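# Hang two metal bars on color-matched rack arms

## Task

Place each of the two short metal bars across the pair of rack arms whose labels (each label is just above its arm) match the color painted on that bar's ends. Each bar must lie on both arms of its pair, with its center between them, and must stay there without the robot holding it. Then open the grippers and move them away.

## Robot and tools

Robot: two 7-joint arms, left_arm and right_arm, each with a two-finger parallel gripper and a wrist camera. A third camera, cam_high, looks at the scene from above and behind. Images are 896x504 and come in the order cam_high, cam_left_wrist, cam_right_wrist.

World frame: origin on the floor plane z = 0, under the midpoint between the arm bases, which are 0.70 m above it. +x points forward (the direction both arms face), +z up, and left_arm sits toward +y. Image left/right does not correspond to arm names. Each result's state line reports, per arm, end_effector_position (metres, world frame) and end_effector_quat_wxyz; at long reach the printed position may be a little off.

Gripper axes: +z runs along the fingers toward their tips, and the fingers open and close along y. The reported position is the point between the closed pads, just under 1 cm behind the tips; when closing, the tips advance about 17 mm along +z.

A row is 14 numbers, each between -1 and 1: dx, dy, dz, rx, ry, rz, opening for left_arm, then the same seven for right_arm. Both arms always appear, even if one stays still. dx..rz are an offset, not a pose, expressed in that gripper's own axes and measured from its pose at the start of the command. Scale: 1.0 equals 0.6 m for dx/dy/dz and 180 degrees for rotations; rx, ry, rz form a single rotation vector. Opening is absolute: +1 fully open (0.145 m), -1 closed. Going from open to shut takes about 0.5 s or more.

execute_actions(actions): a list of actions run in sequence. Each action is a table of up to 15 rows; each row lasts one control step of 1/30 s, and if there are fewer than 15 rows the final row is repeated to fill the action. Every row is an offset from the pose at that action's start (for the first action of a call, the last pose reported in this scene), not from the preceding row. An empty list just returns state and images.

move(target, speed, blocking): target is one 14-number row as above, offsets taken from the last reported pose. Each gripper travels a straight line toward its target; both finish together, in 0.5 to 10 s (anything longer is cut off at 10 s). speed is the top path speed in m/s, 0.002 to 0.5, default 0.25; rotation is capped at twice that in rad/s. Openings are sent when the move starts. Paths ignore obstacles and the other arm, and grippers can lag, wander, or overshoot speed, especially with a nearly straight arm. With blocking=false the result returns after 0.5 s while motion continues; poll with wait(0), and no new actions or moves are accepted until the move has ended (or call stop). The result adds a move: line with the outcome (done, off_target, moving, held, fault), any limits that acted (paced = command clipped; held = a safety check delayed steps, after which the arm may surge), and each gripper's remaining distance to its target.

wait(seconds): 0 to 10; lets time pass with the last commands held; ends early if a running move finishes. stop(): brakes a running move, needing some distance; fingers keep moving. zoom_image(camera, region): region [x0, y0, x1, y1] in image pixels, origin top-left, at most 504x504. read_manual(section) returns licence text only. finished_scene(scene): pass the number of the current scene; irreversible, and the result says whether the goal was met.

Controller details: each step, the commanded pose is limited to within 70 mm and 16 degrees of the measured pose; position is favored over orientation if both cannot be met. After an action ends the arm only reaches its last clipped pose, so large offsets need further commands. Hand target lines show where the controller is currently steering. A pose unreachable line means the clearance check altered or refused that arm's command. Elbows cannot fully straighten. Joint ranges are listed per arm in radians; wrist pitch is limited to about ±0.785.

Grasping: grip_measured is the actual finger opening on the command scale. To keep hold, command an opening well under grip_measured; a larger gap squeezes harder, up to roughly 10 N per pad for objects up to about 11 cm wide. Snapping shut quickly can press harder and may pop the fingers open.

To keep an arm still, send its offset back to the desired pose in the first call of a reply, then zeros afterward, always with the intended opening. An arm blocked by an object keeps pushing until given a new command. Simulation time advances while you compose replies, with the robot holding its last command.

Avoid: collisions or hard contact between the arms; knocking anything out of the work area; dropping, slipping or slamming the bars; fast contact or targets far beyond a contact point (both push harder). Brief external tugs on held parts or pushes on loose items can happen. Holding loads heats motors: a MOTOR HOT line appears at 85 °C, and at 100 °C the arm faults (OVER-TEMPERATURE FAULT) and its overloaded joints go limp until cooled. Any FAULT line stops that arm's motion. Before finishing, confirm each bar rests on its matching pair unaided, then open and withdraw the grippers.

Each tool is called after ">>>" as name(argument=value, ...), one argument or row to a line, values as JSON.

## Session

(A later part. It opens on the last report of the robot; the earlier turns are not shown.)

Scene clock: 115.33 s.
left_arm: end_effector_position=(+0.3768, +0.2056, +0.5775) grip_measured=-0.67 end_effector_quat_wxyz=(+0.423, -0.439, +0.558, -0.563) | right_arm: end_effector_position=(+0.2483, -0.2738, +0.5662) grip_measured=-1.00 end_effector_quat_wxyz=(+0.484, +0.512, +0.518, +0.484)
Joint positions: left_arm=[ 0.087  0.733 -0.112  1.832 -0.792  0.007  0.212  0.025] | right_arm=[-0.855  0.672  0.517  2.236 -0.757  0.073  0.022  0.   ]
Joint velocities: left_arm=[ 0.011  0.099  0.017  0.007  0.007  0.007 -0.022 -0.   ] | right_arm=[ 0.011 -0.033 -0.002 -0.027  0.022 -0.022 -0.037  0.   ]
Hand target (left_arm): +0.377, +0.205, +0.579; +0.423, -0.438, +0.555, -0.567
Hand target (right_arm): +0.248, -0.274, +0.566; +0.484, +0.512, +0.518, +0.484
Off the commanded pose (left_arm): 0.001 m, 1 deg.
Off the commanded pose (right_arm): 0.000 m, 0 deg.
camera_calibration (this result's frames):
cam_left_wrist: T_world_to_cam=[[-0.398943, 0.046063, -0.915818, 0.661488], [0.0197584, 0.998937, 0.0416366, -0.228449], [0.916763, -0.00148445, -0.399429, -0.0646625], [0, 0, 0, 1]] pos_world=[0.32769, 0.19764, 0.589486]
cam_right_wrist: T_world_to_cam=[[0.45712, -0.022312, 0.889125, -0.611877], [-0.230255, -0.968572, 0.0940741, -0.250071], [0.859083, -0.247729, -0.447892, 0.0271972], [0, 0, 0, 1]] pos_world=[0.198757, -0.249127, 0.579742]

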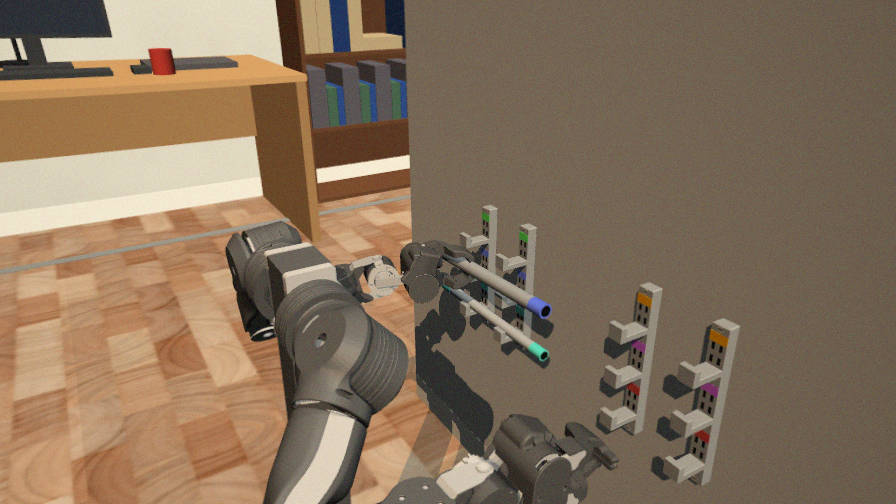

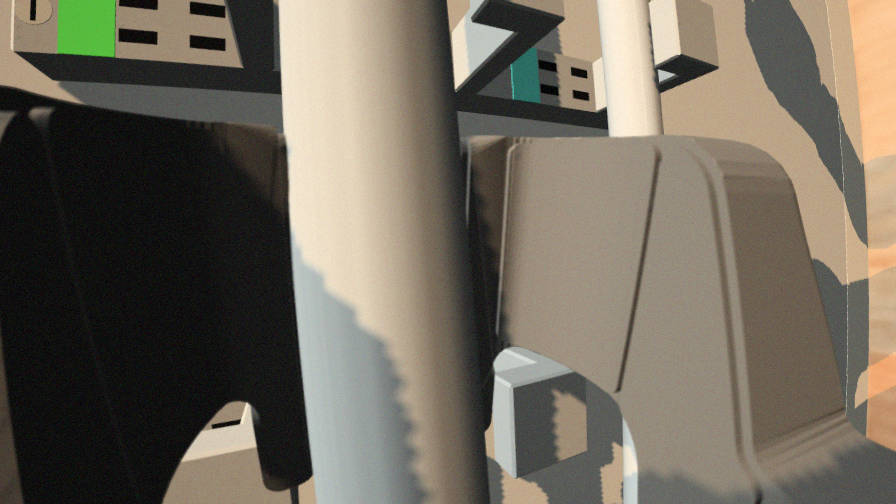

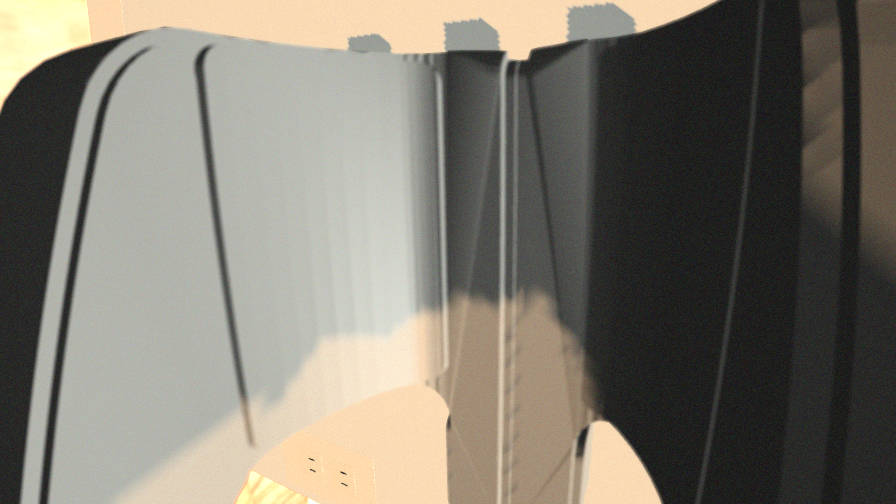

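>>> move(
  target=[-0.008,-0.010,0.075,0.008,0,0,-1,0,0,0,0,0,0,-1],
  speed=0.04,
)

>>> zoom_image(
  camera="cam_high",
  region=[380,180,600,380],
)

Scene clock: 117.20 s.
left_arm: end_effector_position=(+0.4208, +0.2008, +0.5802) grip_measured=-0.67 end_effector_quat_wxyz=(+0.430, -0.437, +0.555, -0.563) | right_arm: end_effector_position=(+0.2483, -0.2738, +0.5662) grip_measured=-1.00 end_effector_quat_wxyz=(+0.484, +0.512, +0.518, +0.484)
Joint positions: left_arm=[ 0.322  0.624 -0.205  1.621 -0.869 -0.046  0.236  0.025] | right_arm=[-0.855  0.672  0.517  2.236 -0.757  0.073  0.022  0.   ]
Joint velocities: left_arm=[ 0.055  0.033 -0.007  0.007 -0.066 -0.066 -0.066  0.   ] | right_arm=[ 0.055 -0.055 -0.002  0.002 -0.037 -0.095  0.066  0.   ]
Hand target (left_arm): +0.422, +0.199, +0.584; +0.429, -0.433, +0.551, -0.570
Hand target (right_arm): +0.248, -0.274, +0.566; +0.484, +0.512, +0.518, +0.484
Off the commanded pose (left_arm): 0.004 m, 1 deg.
Off the commanded pose (right_arm): 0.000 m, 0 deg.
move: off_target (left_arm)
camera_calibration (this result's frames):
cam_left_wrist: T_world_to_cam=[[-0.387308, 0.047794, -0.920711, 0.679325], [0.0119636, 0.998832, 0.0468166, -0.224418], [0.921873, 0.00711741, -0.387428, -0.114715], [0, 0, 0, 1]] pos_world=[0.371546, 0.192505, 0.591524]
cam_right_wrist: T_world_to_cam=[[0.45712, -0.022312, 0.889125, -0.611877], [-0.230255, -0.968572, 0.0940741, -0.250071], [0.859083, -0.247729, -0.447892, 0.0271972], [0, 0, 0, 1]] pos_world=[0.198757, -0.249127, 0.579742]

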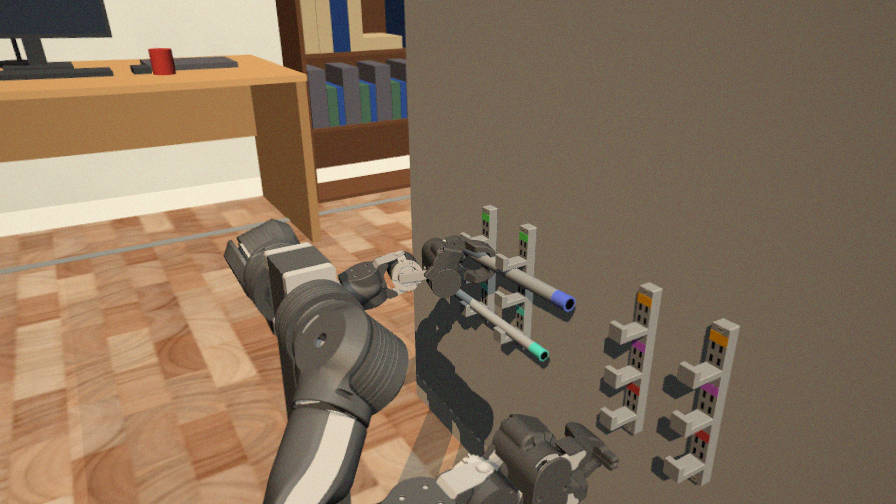

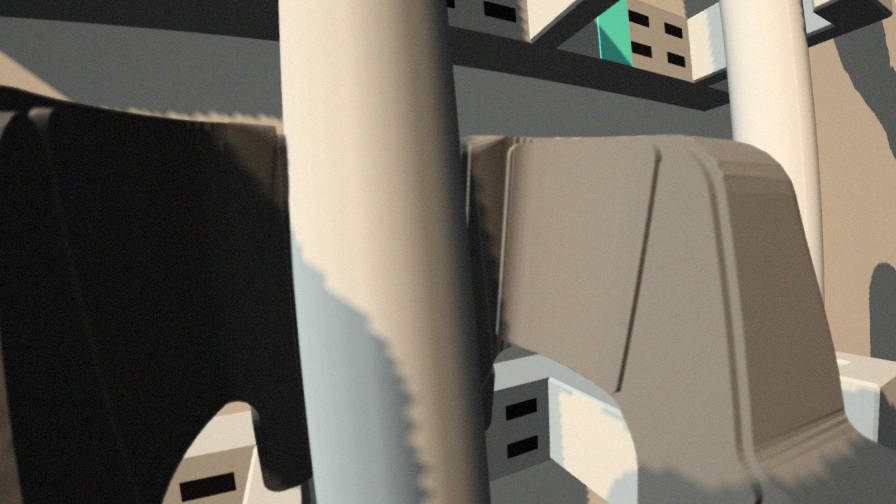

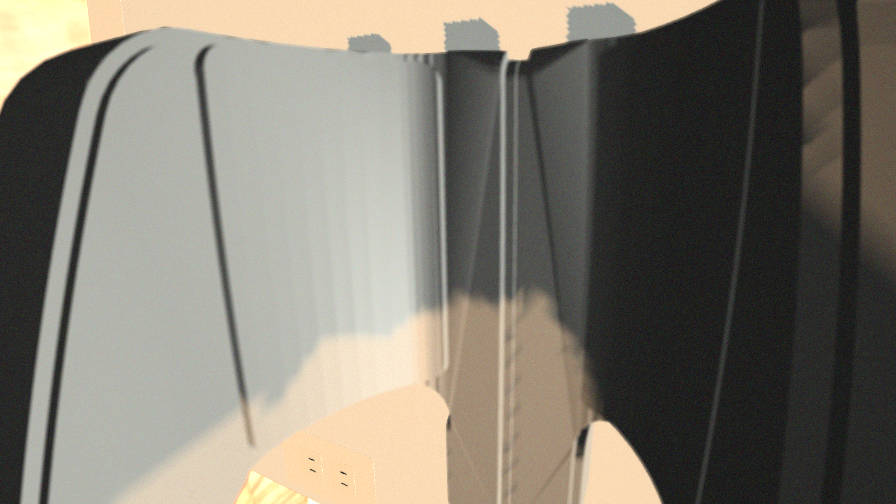

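Region (380, 180, 600, 380) of cam_high's 896x504 image, scaled by 2.291, with more detail than that image has; it fills the top 458 rows of this view, and the rest is white.

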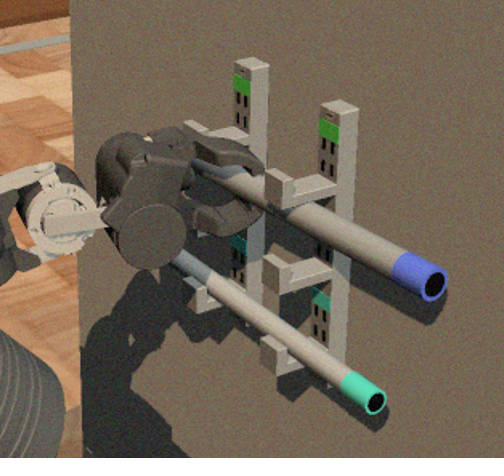

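Inside. Lower.

>>> move(
  target=[0,0.055,0,0.005,0,0,-1,0,0,0,0,0,0,-1],
  speed=0.03,
)

>>> zoom_image(
  camera="cam_high",
  region=[380,180,600,380],
)

Scene clock: 118.87 s.
left_arm: end_effector_position=(+0.4211, +0.1985, +0.5487) grip_measured=-0.67 end_effector_quat_wxyz=(+0.433, -0.430, +0.554, -0.567) | right_arm: end_effector_position=(+0.2483, -0.2738, +0.5662) grip_measured=-1.00 end_effector_quat_wxyz=(+0.484, +0.512, +0.518, +0.484)
Joint positions: left_arm=[ 0.277  0.561 -0.205  1.524 -0.954 -0.108  0.109  0.025] | right_arm=[-0.855  0.672  0.517  2.236 -0.757  0.073  0.022  0.   ]
Joint velocities: left_arm=[ 0.011 -0.055 -0.002 -0.012  0.007 -0.095 -0.022 -0.   ] | right_arm=[ 0.011  0.011 -0.007 -0.002 -0.081 -0.007 -0.051  0.   ]
Hand target (left_arm): +0.421, +0.200, +0.548; +0.434, -0.433, +0.550, -0.568
Hand target (right_arm): +0.248, -0.274, +0.566; +0.484, +0.512, +0.518, +0.484
Off the commanded pose (left_arm): 0.002 m, 1 deg.
Off the commanded pose (right_arm): 0.000 m, 0 deg.
move: done
camera_calibration (this result's frames):
cam_left_wrist: T_world_to_cam=[[-0.372089, 0.053796, -0.926637, 0.646232], [0.0174856, 0.998548, 0.0509495, -0.225116], [0.928032, 0.00275492, -0.372489, -0.137111], [0, 0, 0, 1]] pos_world=[0.371636, 0.190402, 0.55922]
cam_right_wrist: T_world_to_cam=[[0.45712, -0.022312, 0.889125, -0.611877], [-0.230255, -0.968572, 0.0940741, -0.250071], [0.859083, -0.247729, -0.447892, 0.0271972], [0, 0, 0, 1]] pos_world=[0.198757, -0.249127, 0.579742]

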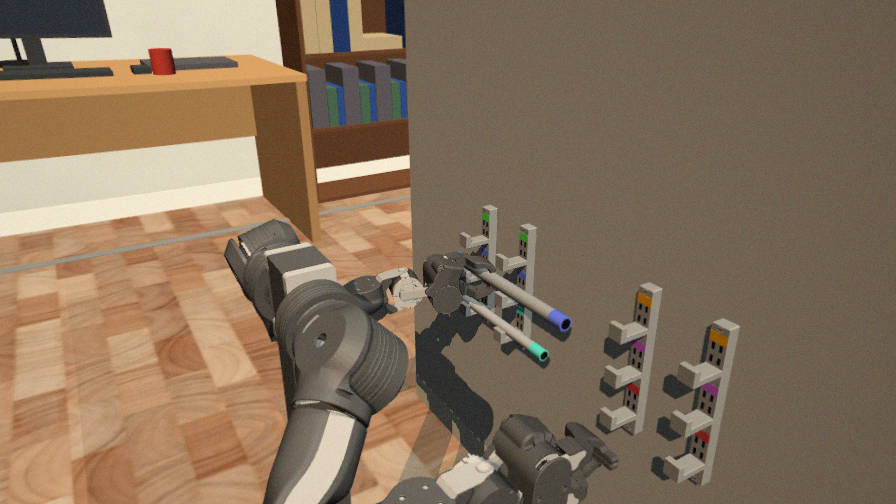

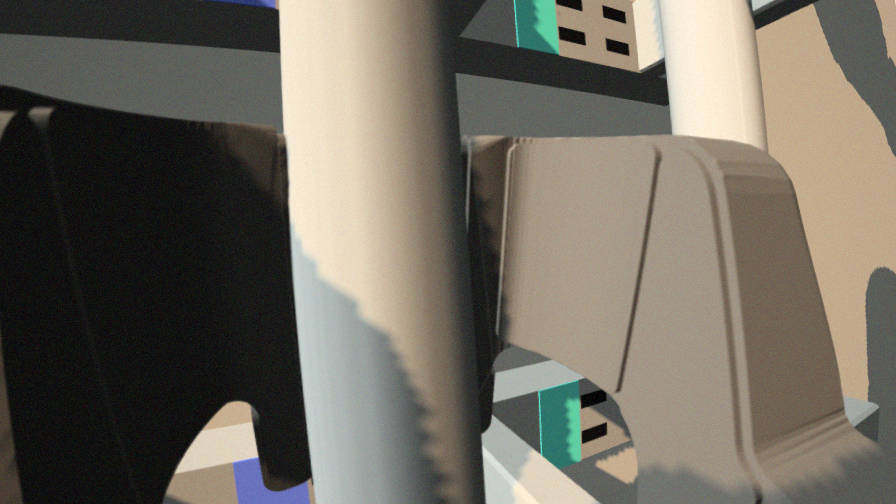

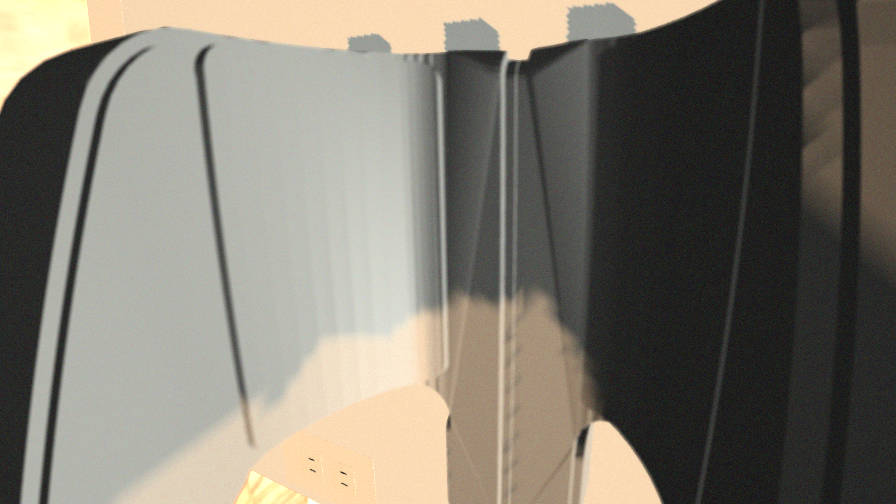

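Region (380, 180, 600, 380) of cam_high's 896x504 image, scaled by 2.291, with more detail than that image has; it fills the top 458 rows of this view, and the rest is white.

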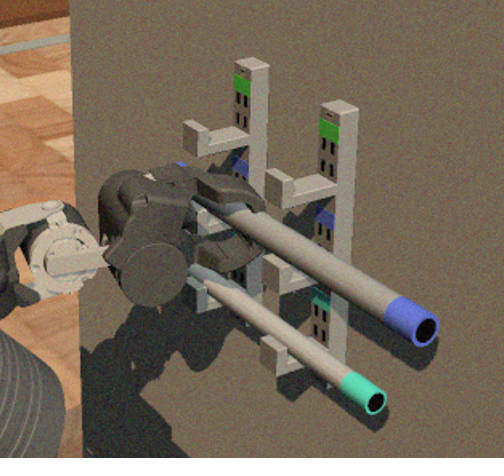

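>>> move(
  target=[0,0.008,0,0,0,0,-1,0.27,-0.025,0.29,0,0,0,-1],
  speed=0.15,
)

>>> zoom_image(
  camera="cam_high",
  region=[400,180,700,430],
)

Scene clock: 122.13 s.
left_arm: end_effector_position=(+0.4213, +0.1977, +0.5422) grip_measured=-0.67 end_effector_quat_wxyz=(+0.432, -0.431, +0.559, -0.562) | right_arm: end_effector_position=(+0.3882, -0.1429, +0.5380) grip_measured=-1.00 end_effector_quat_wxyz=(+0.553, +0.513, +0.474, +0.454)
Joint positions: left_arm=[ 0.273  0.551 -0.205  1.51  -0.972 -0.116  0.109  0.025] | right_arm=[ 0.303  0.467 -0.666  1.736 -1.215  0.794  0.194  0.   ]
Joint velocities: left_arm=[ 0.011  0.121  0.012 -0.007  0.007 -0.037  0.007 -0.   ] | right_arm=[-0.121 -0.033 -0.032  0.007  0.037 -0.007 -0.066  0.   ]
Hand target (left_arm): +0.421, +0.199, +0.544; +0.433, -0.430, +0.554, -0.567
Hand target (right_arm): +0.409, -0.116, +0.538; +0.487, +0.516, +0.513, +0.483
Off the commanded pose (left_arm): 0.002 m, 1 deg.
Off the commanded pose (right_arm): 0.045 m, 10 deg.
move: off_target (right_arm)
camera_calibration (this result's frames):
cam_left_wrist: T_world_to_cam=[[-0.383051, 0.0631884, -0.921563, 0.64033], [0.0192512, 0.997987, 0.0604267, -0.229824], [0.923527, 0.00540531, -0.383496, -0.132394], [0, 0, 0, 1]] pos_world=[0.371973, 0.189615, 0.55322]
cam_right_wrist: T_world_to_cam=[[0.378998, -0.0290615, 0.924941, -0.637788], [-0.374952, -0.918609, 0.124775, -0.0416967], [0.846033, -0.394098, -0.359047, -0.136891], [0, 0, 0, 1]] pos_world=[0.3419, -0.110786, 0.545969]

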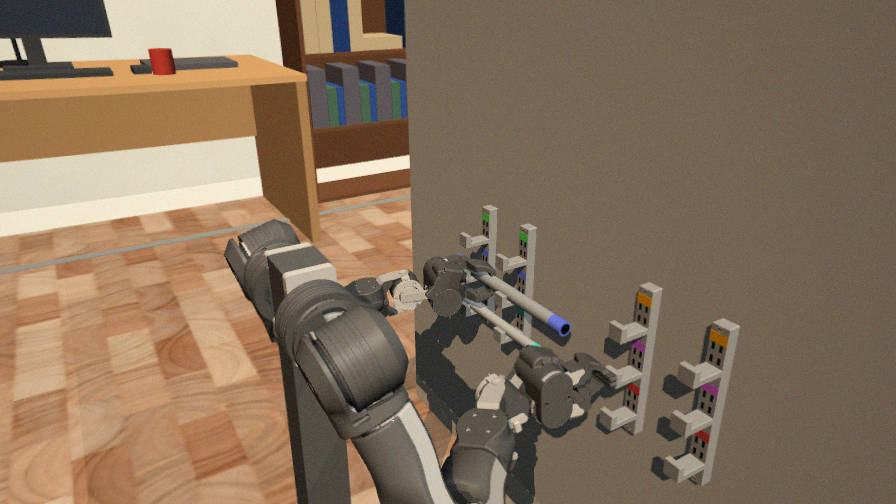

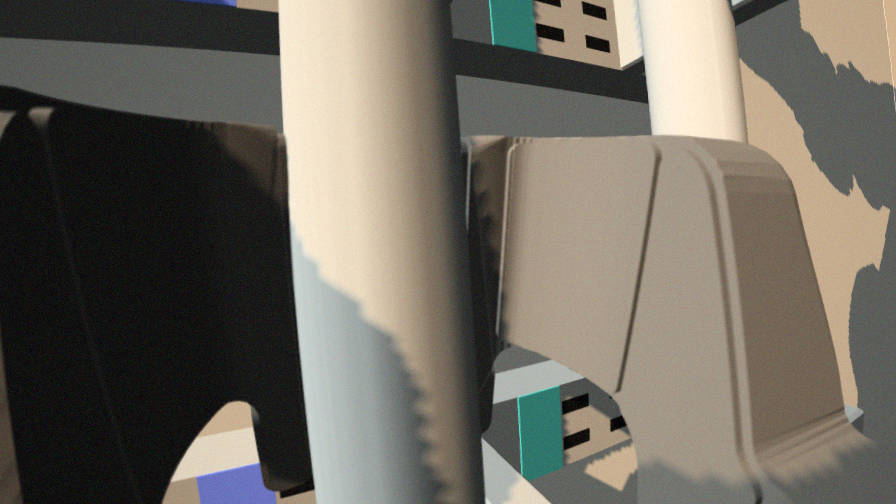

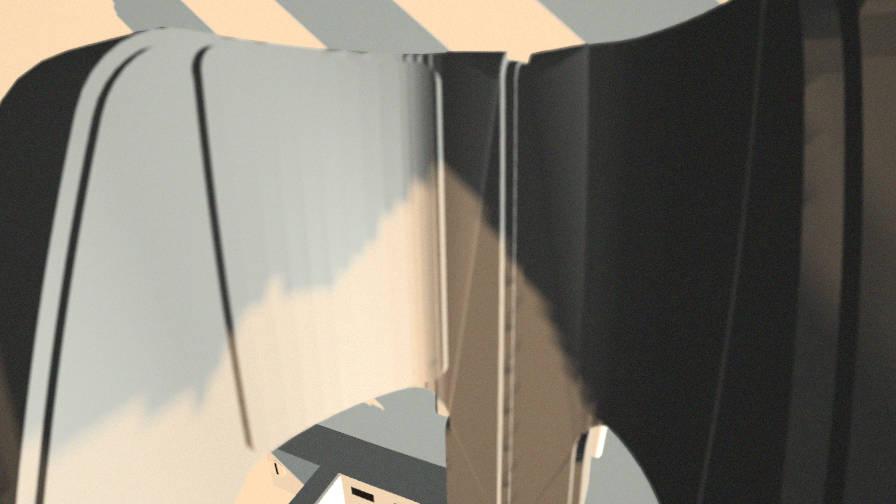

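Region (400, 180, 700, 430) of cam_high's 896x504 image, scaled by 1.680, with more detail than that image has.

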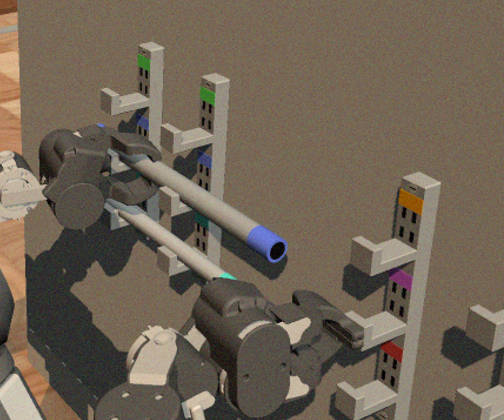

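>>> move(
  target=[0,0.004,0,0,0,0,-1,0,0.02,0,0,0.22,0,-1],
  speed=0.15,
)

Scene clock: 125.27 s.
left_arm: end_effector_position=(+0.4214, +0.1977, +0.5419) grip_measured=-0.67 end_effector_quat_wxyz=(+0.432, -0.429, +0.559, -0.562) | right_arm: end_effector_position=(+0.3775, -0.1484, +0.5412) grip_measured=-1.00 end_effector_quat_wxyz=(+0.358, +0.326, +0.643, +0.594)
Joint positions: left_arm=[ 0.273  0.55  -0.205  1.507 -0.976 -0.119  0.104  0.025] | right_arm=[ 0.377  0.939 -0.687  1.666 -0.692 -0.08  -0.107  0.   ]
Joint velocities: left_arm=[-0.055  0.033 -0.022  0.002 -0.066  0.007 -0.051  0.   ] | right_arm=[-0.011 -0.055  0.032 -0.012  0.037 -0.007 -0.022  0.   ]
Hand target (left_arm): +0.421, +0.198, +0.540; +0.432, -0.430, +0.559, -0.562
Hand target (right_arm): +0.387, -0.140, +0.552; +0.358, +0.329, +0.634, +0.602
Off the commanded pose (left_arm): 0.002 m, 0 deg.
Off the commanded pose (right_arm): 0.015 m, 1 deg.
move: off_target (right_arm)
camera_calibration (this result's frames):
cam_left_wrist: T_world_to_cam=[[-0.380748, 0.0649765, -0.922393, 0.639203], [0.0200125, 0.997873, 0.0620328, -0.230927], [0.924462, 0.00515955, -0.381239, -0.134176], [0, 0, 0, 1]] pos_world=[0.372038, 0.189595, 0.552769]
cam_right_wrist: T_world_to_cam=[[0.349562, 0.26223, 0.899467, -0.568713], [0.3098, -0.938382, 0.153177, -0.32793], [0.884212, 0.22511, -0.409262, -0.0241895], [0, 0, 0, 1]] pos_world=[0.321782, -0.153144, 0.551871]

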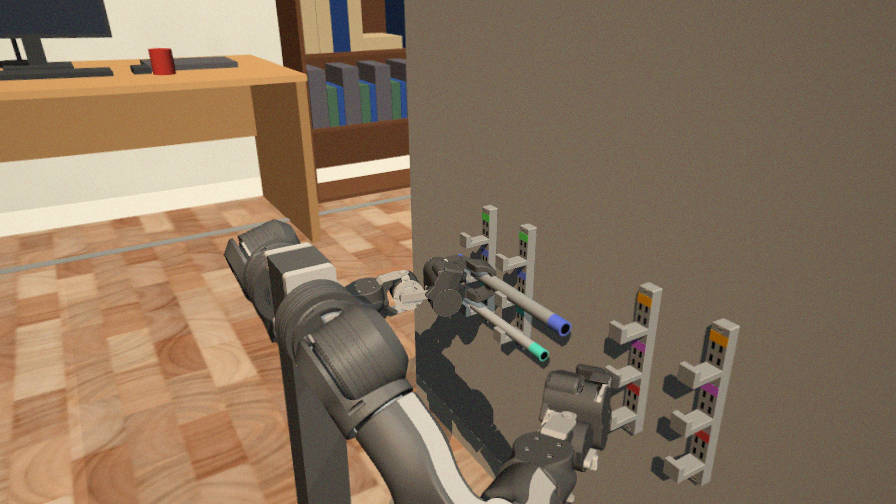

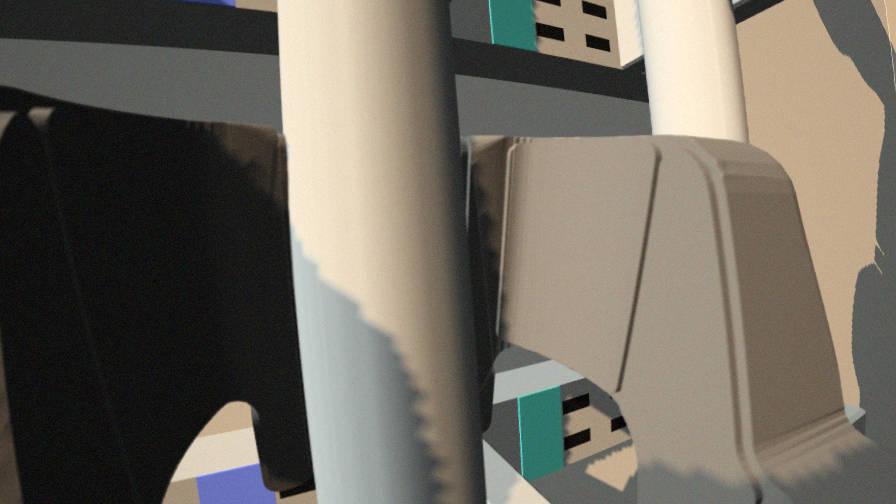

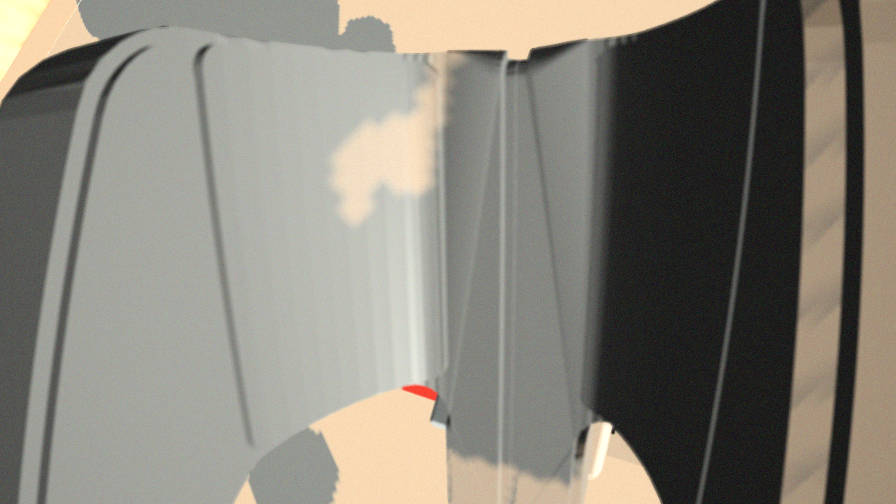

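>>> move(
  target=[0,0.003,0,0,0,0,-1,0.043,0.04,0.112,0,0,0,-1],
  speed=0.08,
)

>>> zoom_image(
  camera="cam_high",
  region=[420,200,700,430],
)

Scene clock: 127.73 s.
left_arm: end_effector_position=(+0.4214, +0.1977, +0.5418) grip_measured=-0.67 end_effector_quat_wxyz=(+0.433, -0.429, +0.559, -0.562) | right_arm: end_effector_position=(+0.3835, -0.1460, +0.5385) grip_measured=-1.00 end_effector_quat_wxyz=(+0.444, +0.342, +0.627, +0.542)
Joint positions: left_arm=[ 0.273  0.55  -0.205  1.505 -0.976 -0.121  0.102  0.025] | right_arm=[ 0.647  0.996 -1.135  1.72  -0.626  0.341 -0.222  0.   ]
Joint velocities: left_arm=[-0.055  0.077  0.007  0.002 -0.007 -0.022 -0.007  0.   ] | right_arm=[ 0.209  0.143 -0.359 -0.017  0.256  0.066 -0.139  0.   ]
Hand target (left_arm): +0.421, +0.198, +0.540; +0.432, -0.429, +0.559, -0.562
Hand target (right_arm): +0.401, -0.092, +0.567; +0.369, +0.316, +0.640, +0.594
Off the commanded pose (left_arm): 0.002 m, 0 deg.
Off the commanded pose (right_arm): 0.072 m, 12 deg.
move: off_target (right_arm)
camera_calibration (this result's frames):
cam_left_wrist: T_world_to_cam=[[-0.379334, 0.0656743, -0.922926, 0.63871], [0.0209012, 0.997831, 0.0624138, -0.231516], [0.925024, 0.0043854, -0.379884, -0.135028], [0, 0, 0, 1]] pos_world=[0.372027, 0.189659, 0.552637]
cam_right_wrist: T_world_to_cam=[[0.335125, 0.287498, 0.897238, -0.558527], [0.132392, -0.957227, 0.257271, -0.317922], [0.932826, 0.0325696, -0.358853, -0.10502], [0, 0, 0, 1]] pos_world=[0.327232, -0.140328, 0.545237]

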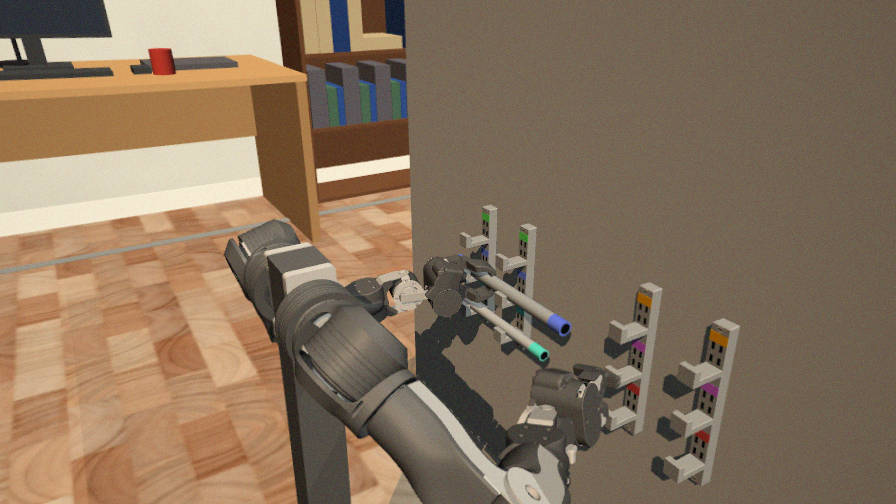

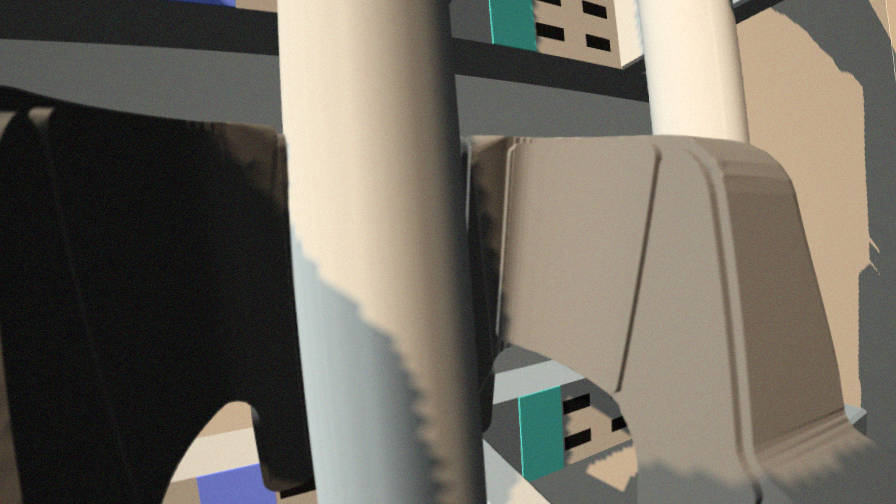

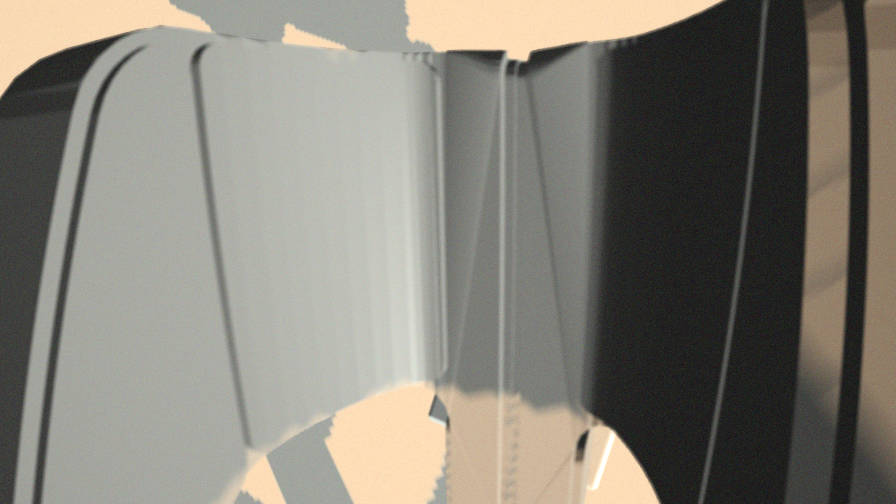

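Region (420, 200, 700, 430) of cam_high's 896x504 image, scaled by 1.800, with more detail than that image has; it fills the top 414 rows of this view, and the rest is white.

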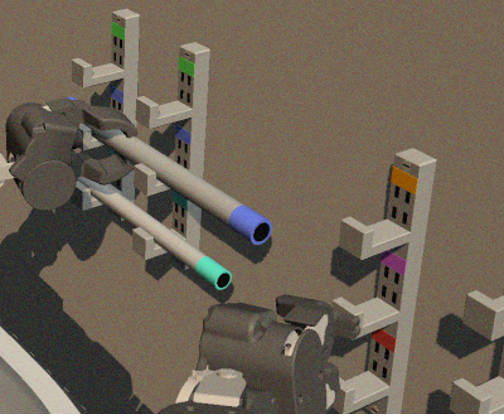

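>>> move(
  target=[0,0.003,0,0,0,0,-0.56,-0.1,0,-0.12,0,0,0,-1],
  speed=0.15,
)

>>> move(
  target=[0.056,0,0.015,0,0,0,-0.56,0,0,0,0,0,0,-1],
  speed=0.04,
)

>>> zoom_image(
  camera="cam_high",
  region=[380,180,600,380],
)

Scene clock: 131.57 s.
left_arm: end_effector_position=(+0.4215, +0.1981, +0.5413) grip_measured=-0.56 end_effector_quat_wxyz=(+0.433, -0.429, +0.560, -0.562) | right_arm: end_effector_position=(+0.3402, -0.2273, +0.5511) grip_measured=-1.00 end_effector_quat_wxyz=(+0.445, +0.342, +0.629, +0.538)
Joint positions: left_arm=[ 0.273  0.55  -0.205  1.503 -0.977 -0.121  0.101  0.033] | right_arm=[ 0.532  1.386 -1.131  1.798 -0.461  0.158 -0.48   0.   ]
Joint velocities: left_arm=[ 0.033 -0.011 -0.012 -0.017 -0.022 -0.095 -0.007  0.   ] | right_arm=[-0.011 -0.011 -0.002 -0.002  0.066 -0.125 -0.007  0.   ]
Hand target (left_arm): +0.421, +0.198, +0.540; +0.433, -0.428, +0.559, -0.562
Hand target (right_arm): +0.340, -0.227, +0.552; +0.445, +0.340, +0.627, +0.541
Off the commanded pose (left_arm): 0.001 m, 0 deg.
Off the commanded pose (right_arm): 0.001 m, 1 deg.
move: done
camera_calibration (this result's frames):
cam_left_wrist: T_world_to_cam=[[-0.380054, 0.0661915, -0.922593, 0.638292], [0.0197825, 0.99779, 0.0634373, -0.231964], [0.924753, 0.0058584, -0.380524, -0.135156], [0, 0, 0, 1]] pos_world=[0.37216, 0.189993, 0.552169]
cam_right_wrist: T_world_to_cam=[[0.338946, 0.294518, 0.893518, -0.529684], [0.1309, -0.955262, 0.265215, -0.396696], [0.931655, 0.0270677, -0.362335, -0.0564518], [0, 0, 0, 1]] pos_world=[0.284055, -0.221419, 0.558038]

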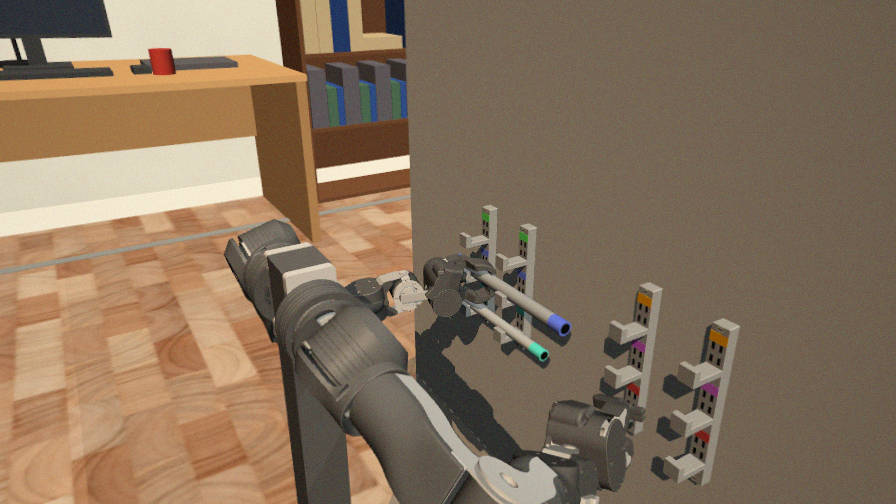

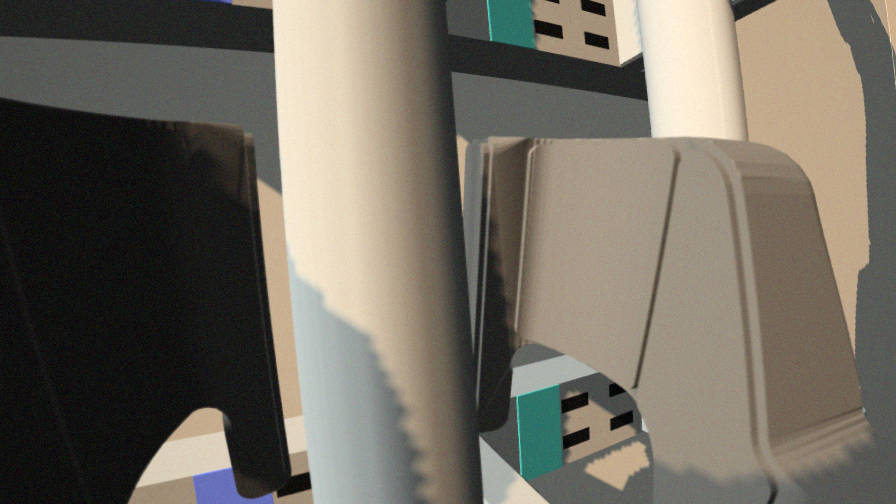

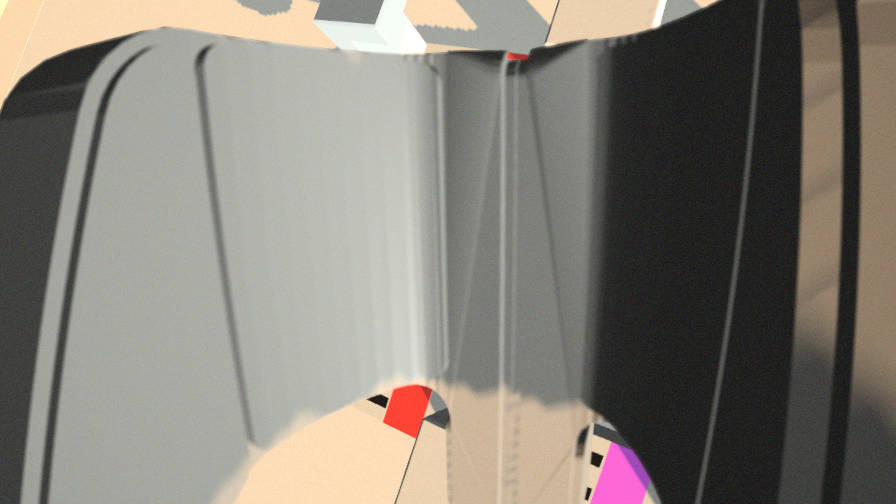

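Scene clock: 132.67 s.
left_arm: end_effector_position=(+0.4215, +0.1640, +0.5408) grip_measured=-0.56 end_effector_quat_wxyz=(+0.433, -0.429, +0.559, -0.563) | right_arm: end_effector_position=(+0.3402, -0.2273, +0.5511) grip_measured=-1.00 end_effector_quat_wxyz=(+0.445, +0.342, +0.629, +0.538)
Joint positions: left_arm=[ 0.282  0.466 -0.26   1.549 -1.051 -0.037  0.132  0.033] | right_arm=[ 0.532  1.386 -1.131  1.798 -0.461  0.158 -0.48   0.   ]
Joint velocities: left_arm=[-0.099 -0.077 -0.012 -0.002  0.007 -0.022 -0.007  0.   ] | right_arm=[-0.055 -0.011 -0.012 -0.012 -0.037 -0.037  0.007  0.   ]
Hand target (left_arm): +0.422, +0.163, +0.542; +0.433, -0.429, +0.559, -0.562
Hand target (right_arm): +0.340, -0.227, +0.551; +0.445, +0.342, +0.629, +0.538
Off the commanded pose (left_arm): 0.001 m, 0 deg.
Off the commanded pose (right_arm): 0.000 m, 0 deg.
move: done
camera_calibration (this result's frames):
cam_left_wrist: T_world_to_cam=[[-0.378217, 0.064043, -0.923499, 0.640118], [0.0202891, 0.997938, 0.0608959, -0.196803], [0.925494, 0.00429496, -0.378737, -0.136145], [0, 0, 0, 1]] pos_world=[0.372098, 0.155987, 0.55157]
cam_right_wrist: T_world_to_cam=[[0.338946, 0.294518, 0.893518, -0.529684], [0.1309, -0.955262, 0.265215, -0.396696], [0.931655, 0.0270677, -0.362335, -0.0564518], [0, 0, 0, 1]] pos_world=[0.284055, -0.221419, 0.558038]

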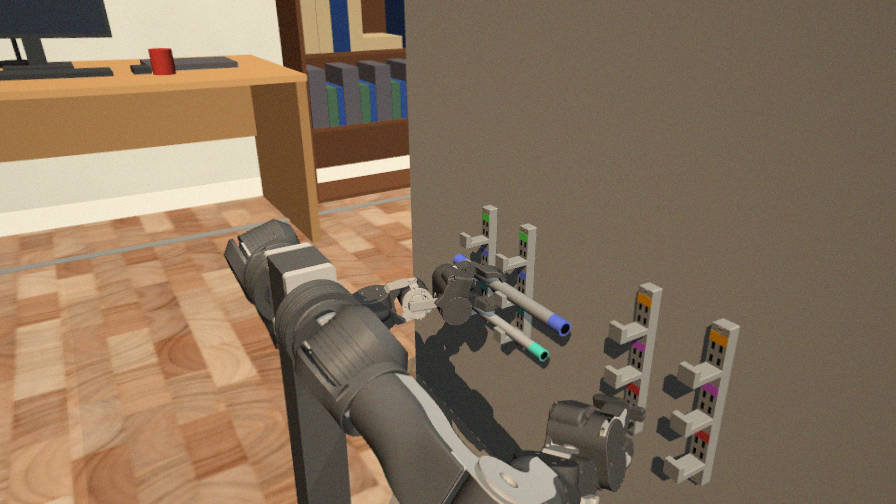

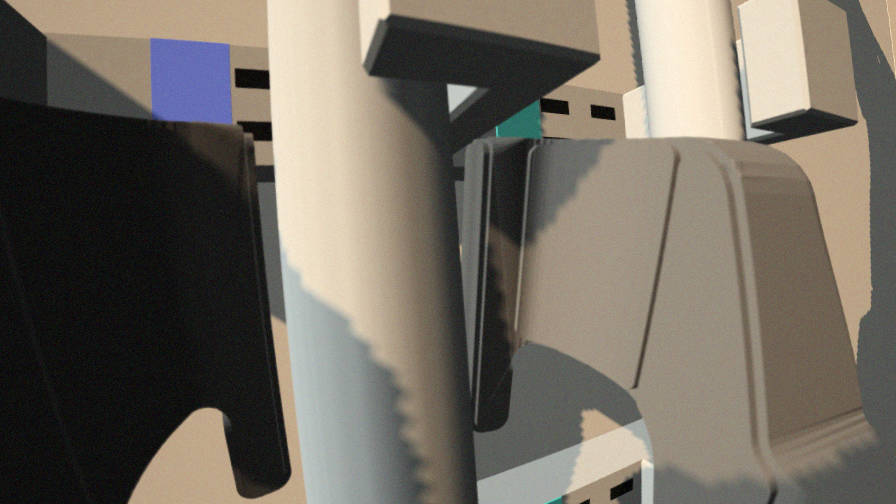

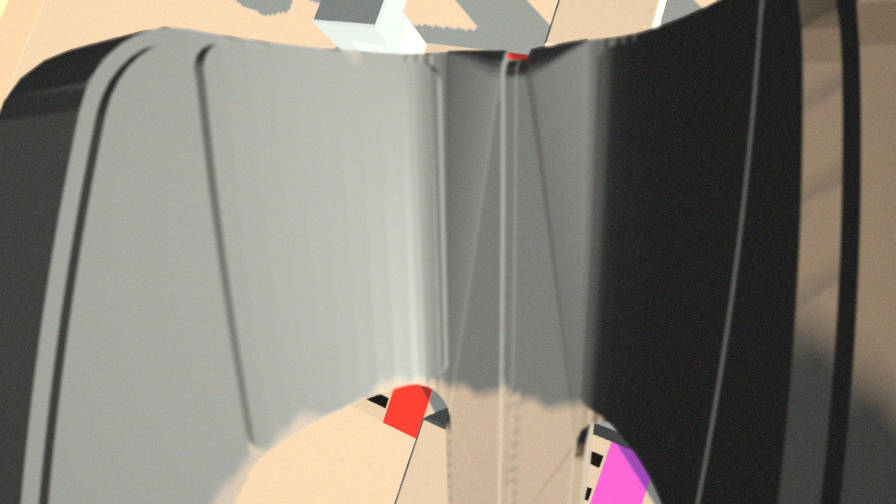

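Region (380, 180, 600, 380) of cam_high's 896x504 image, scaled by 2.291, with more detail than that image has; it fills the top 458 rows of this view, and the rest is white.

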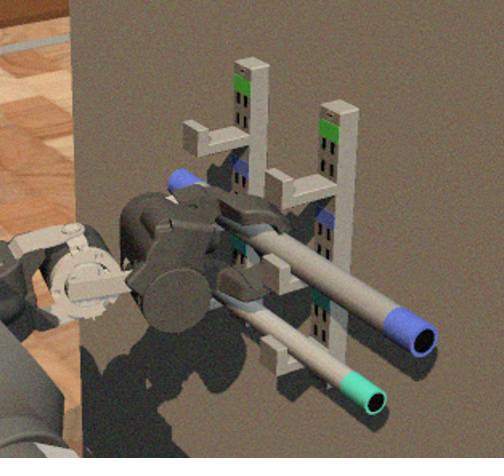

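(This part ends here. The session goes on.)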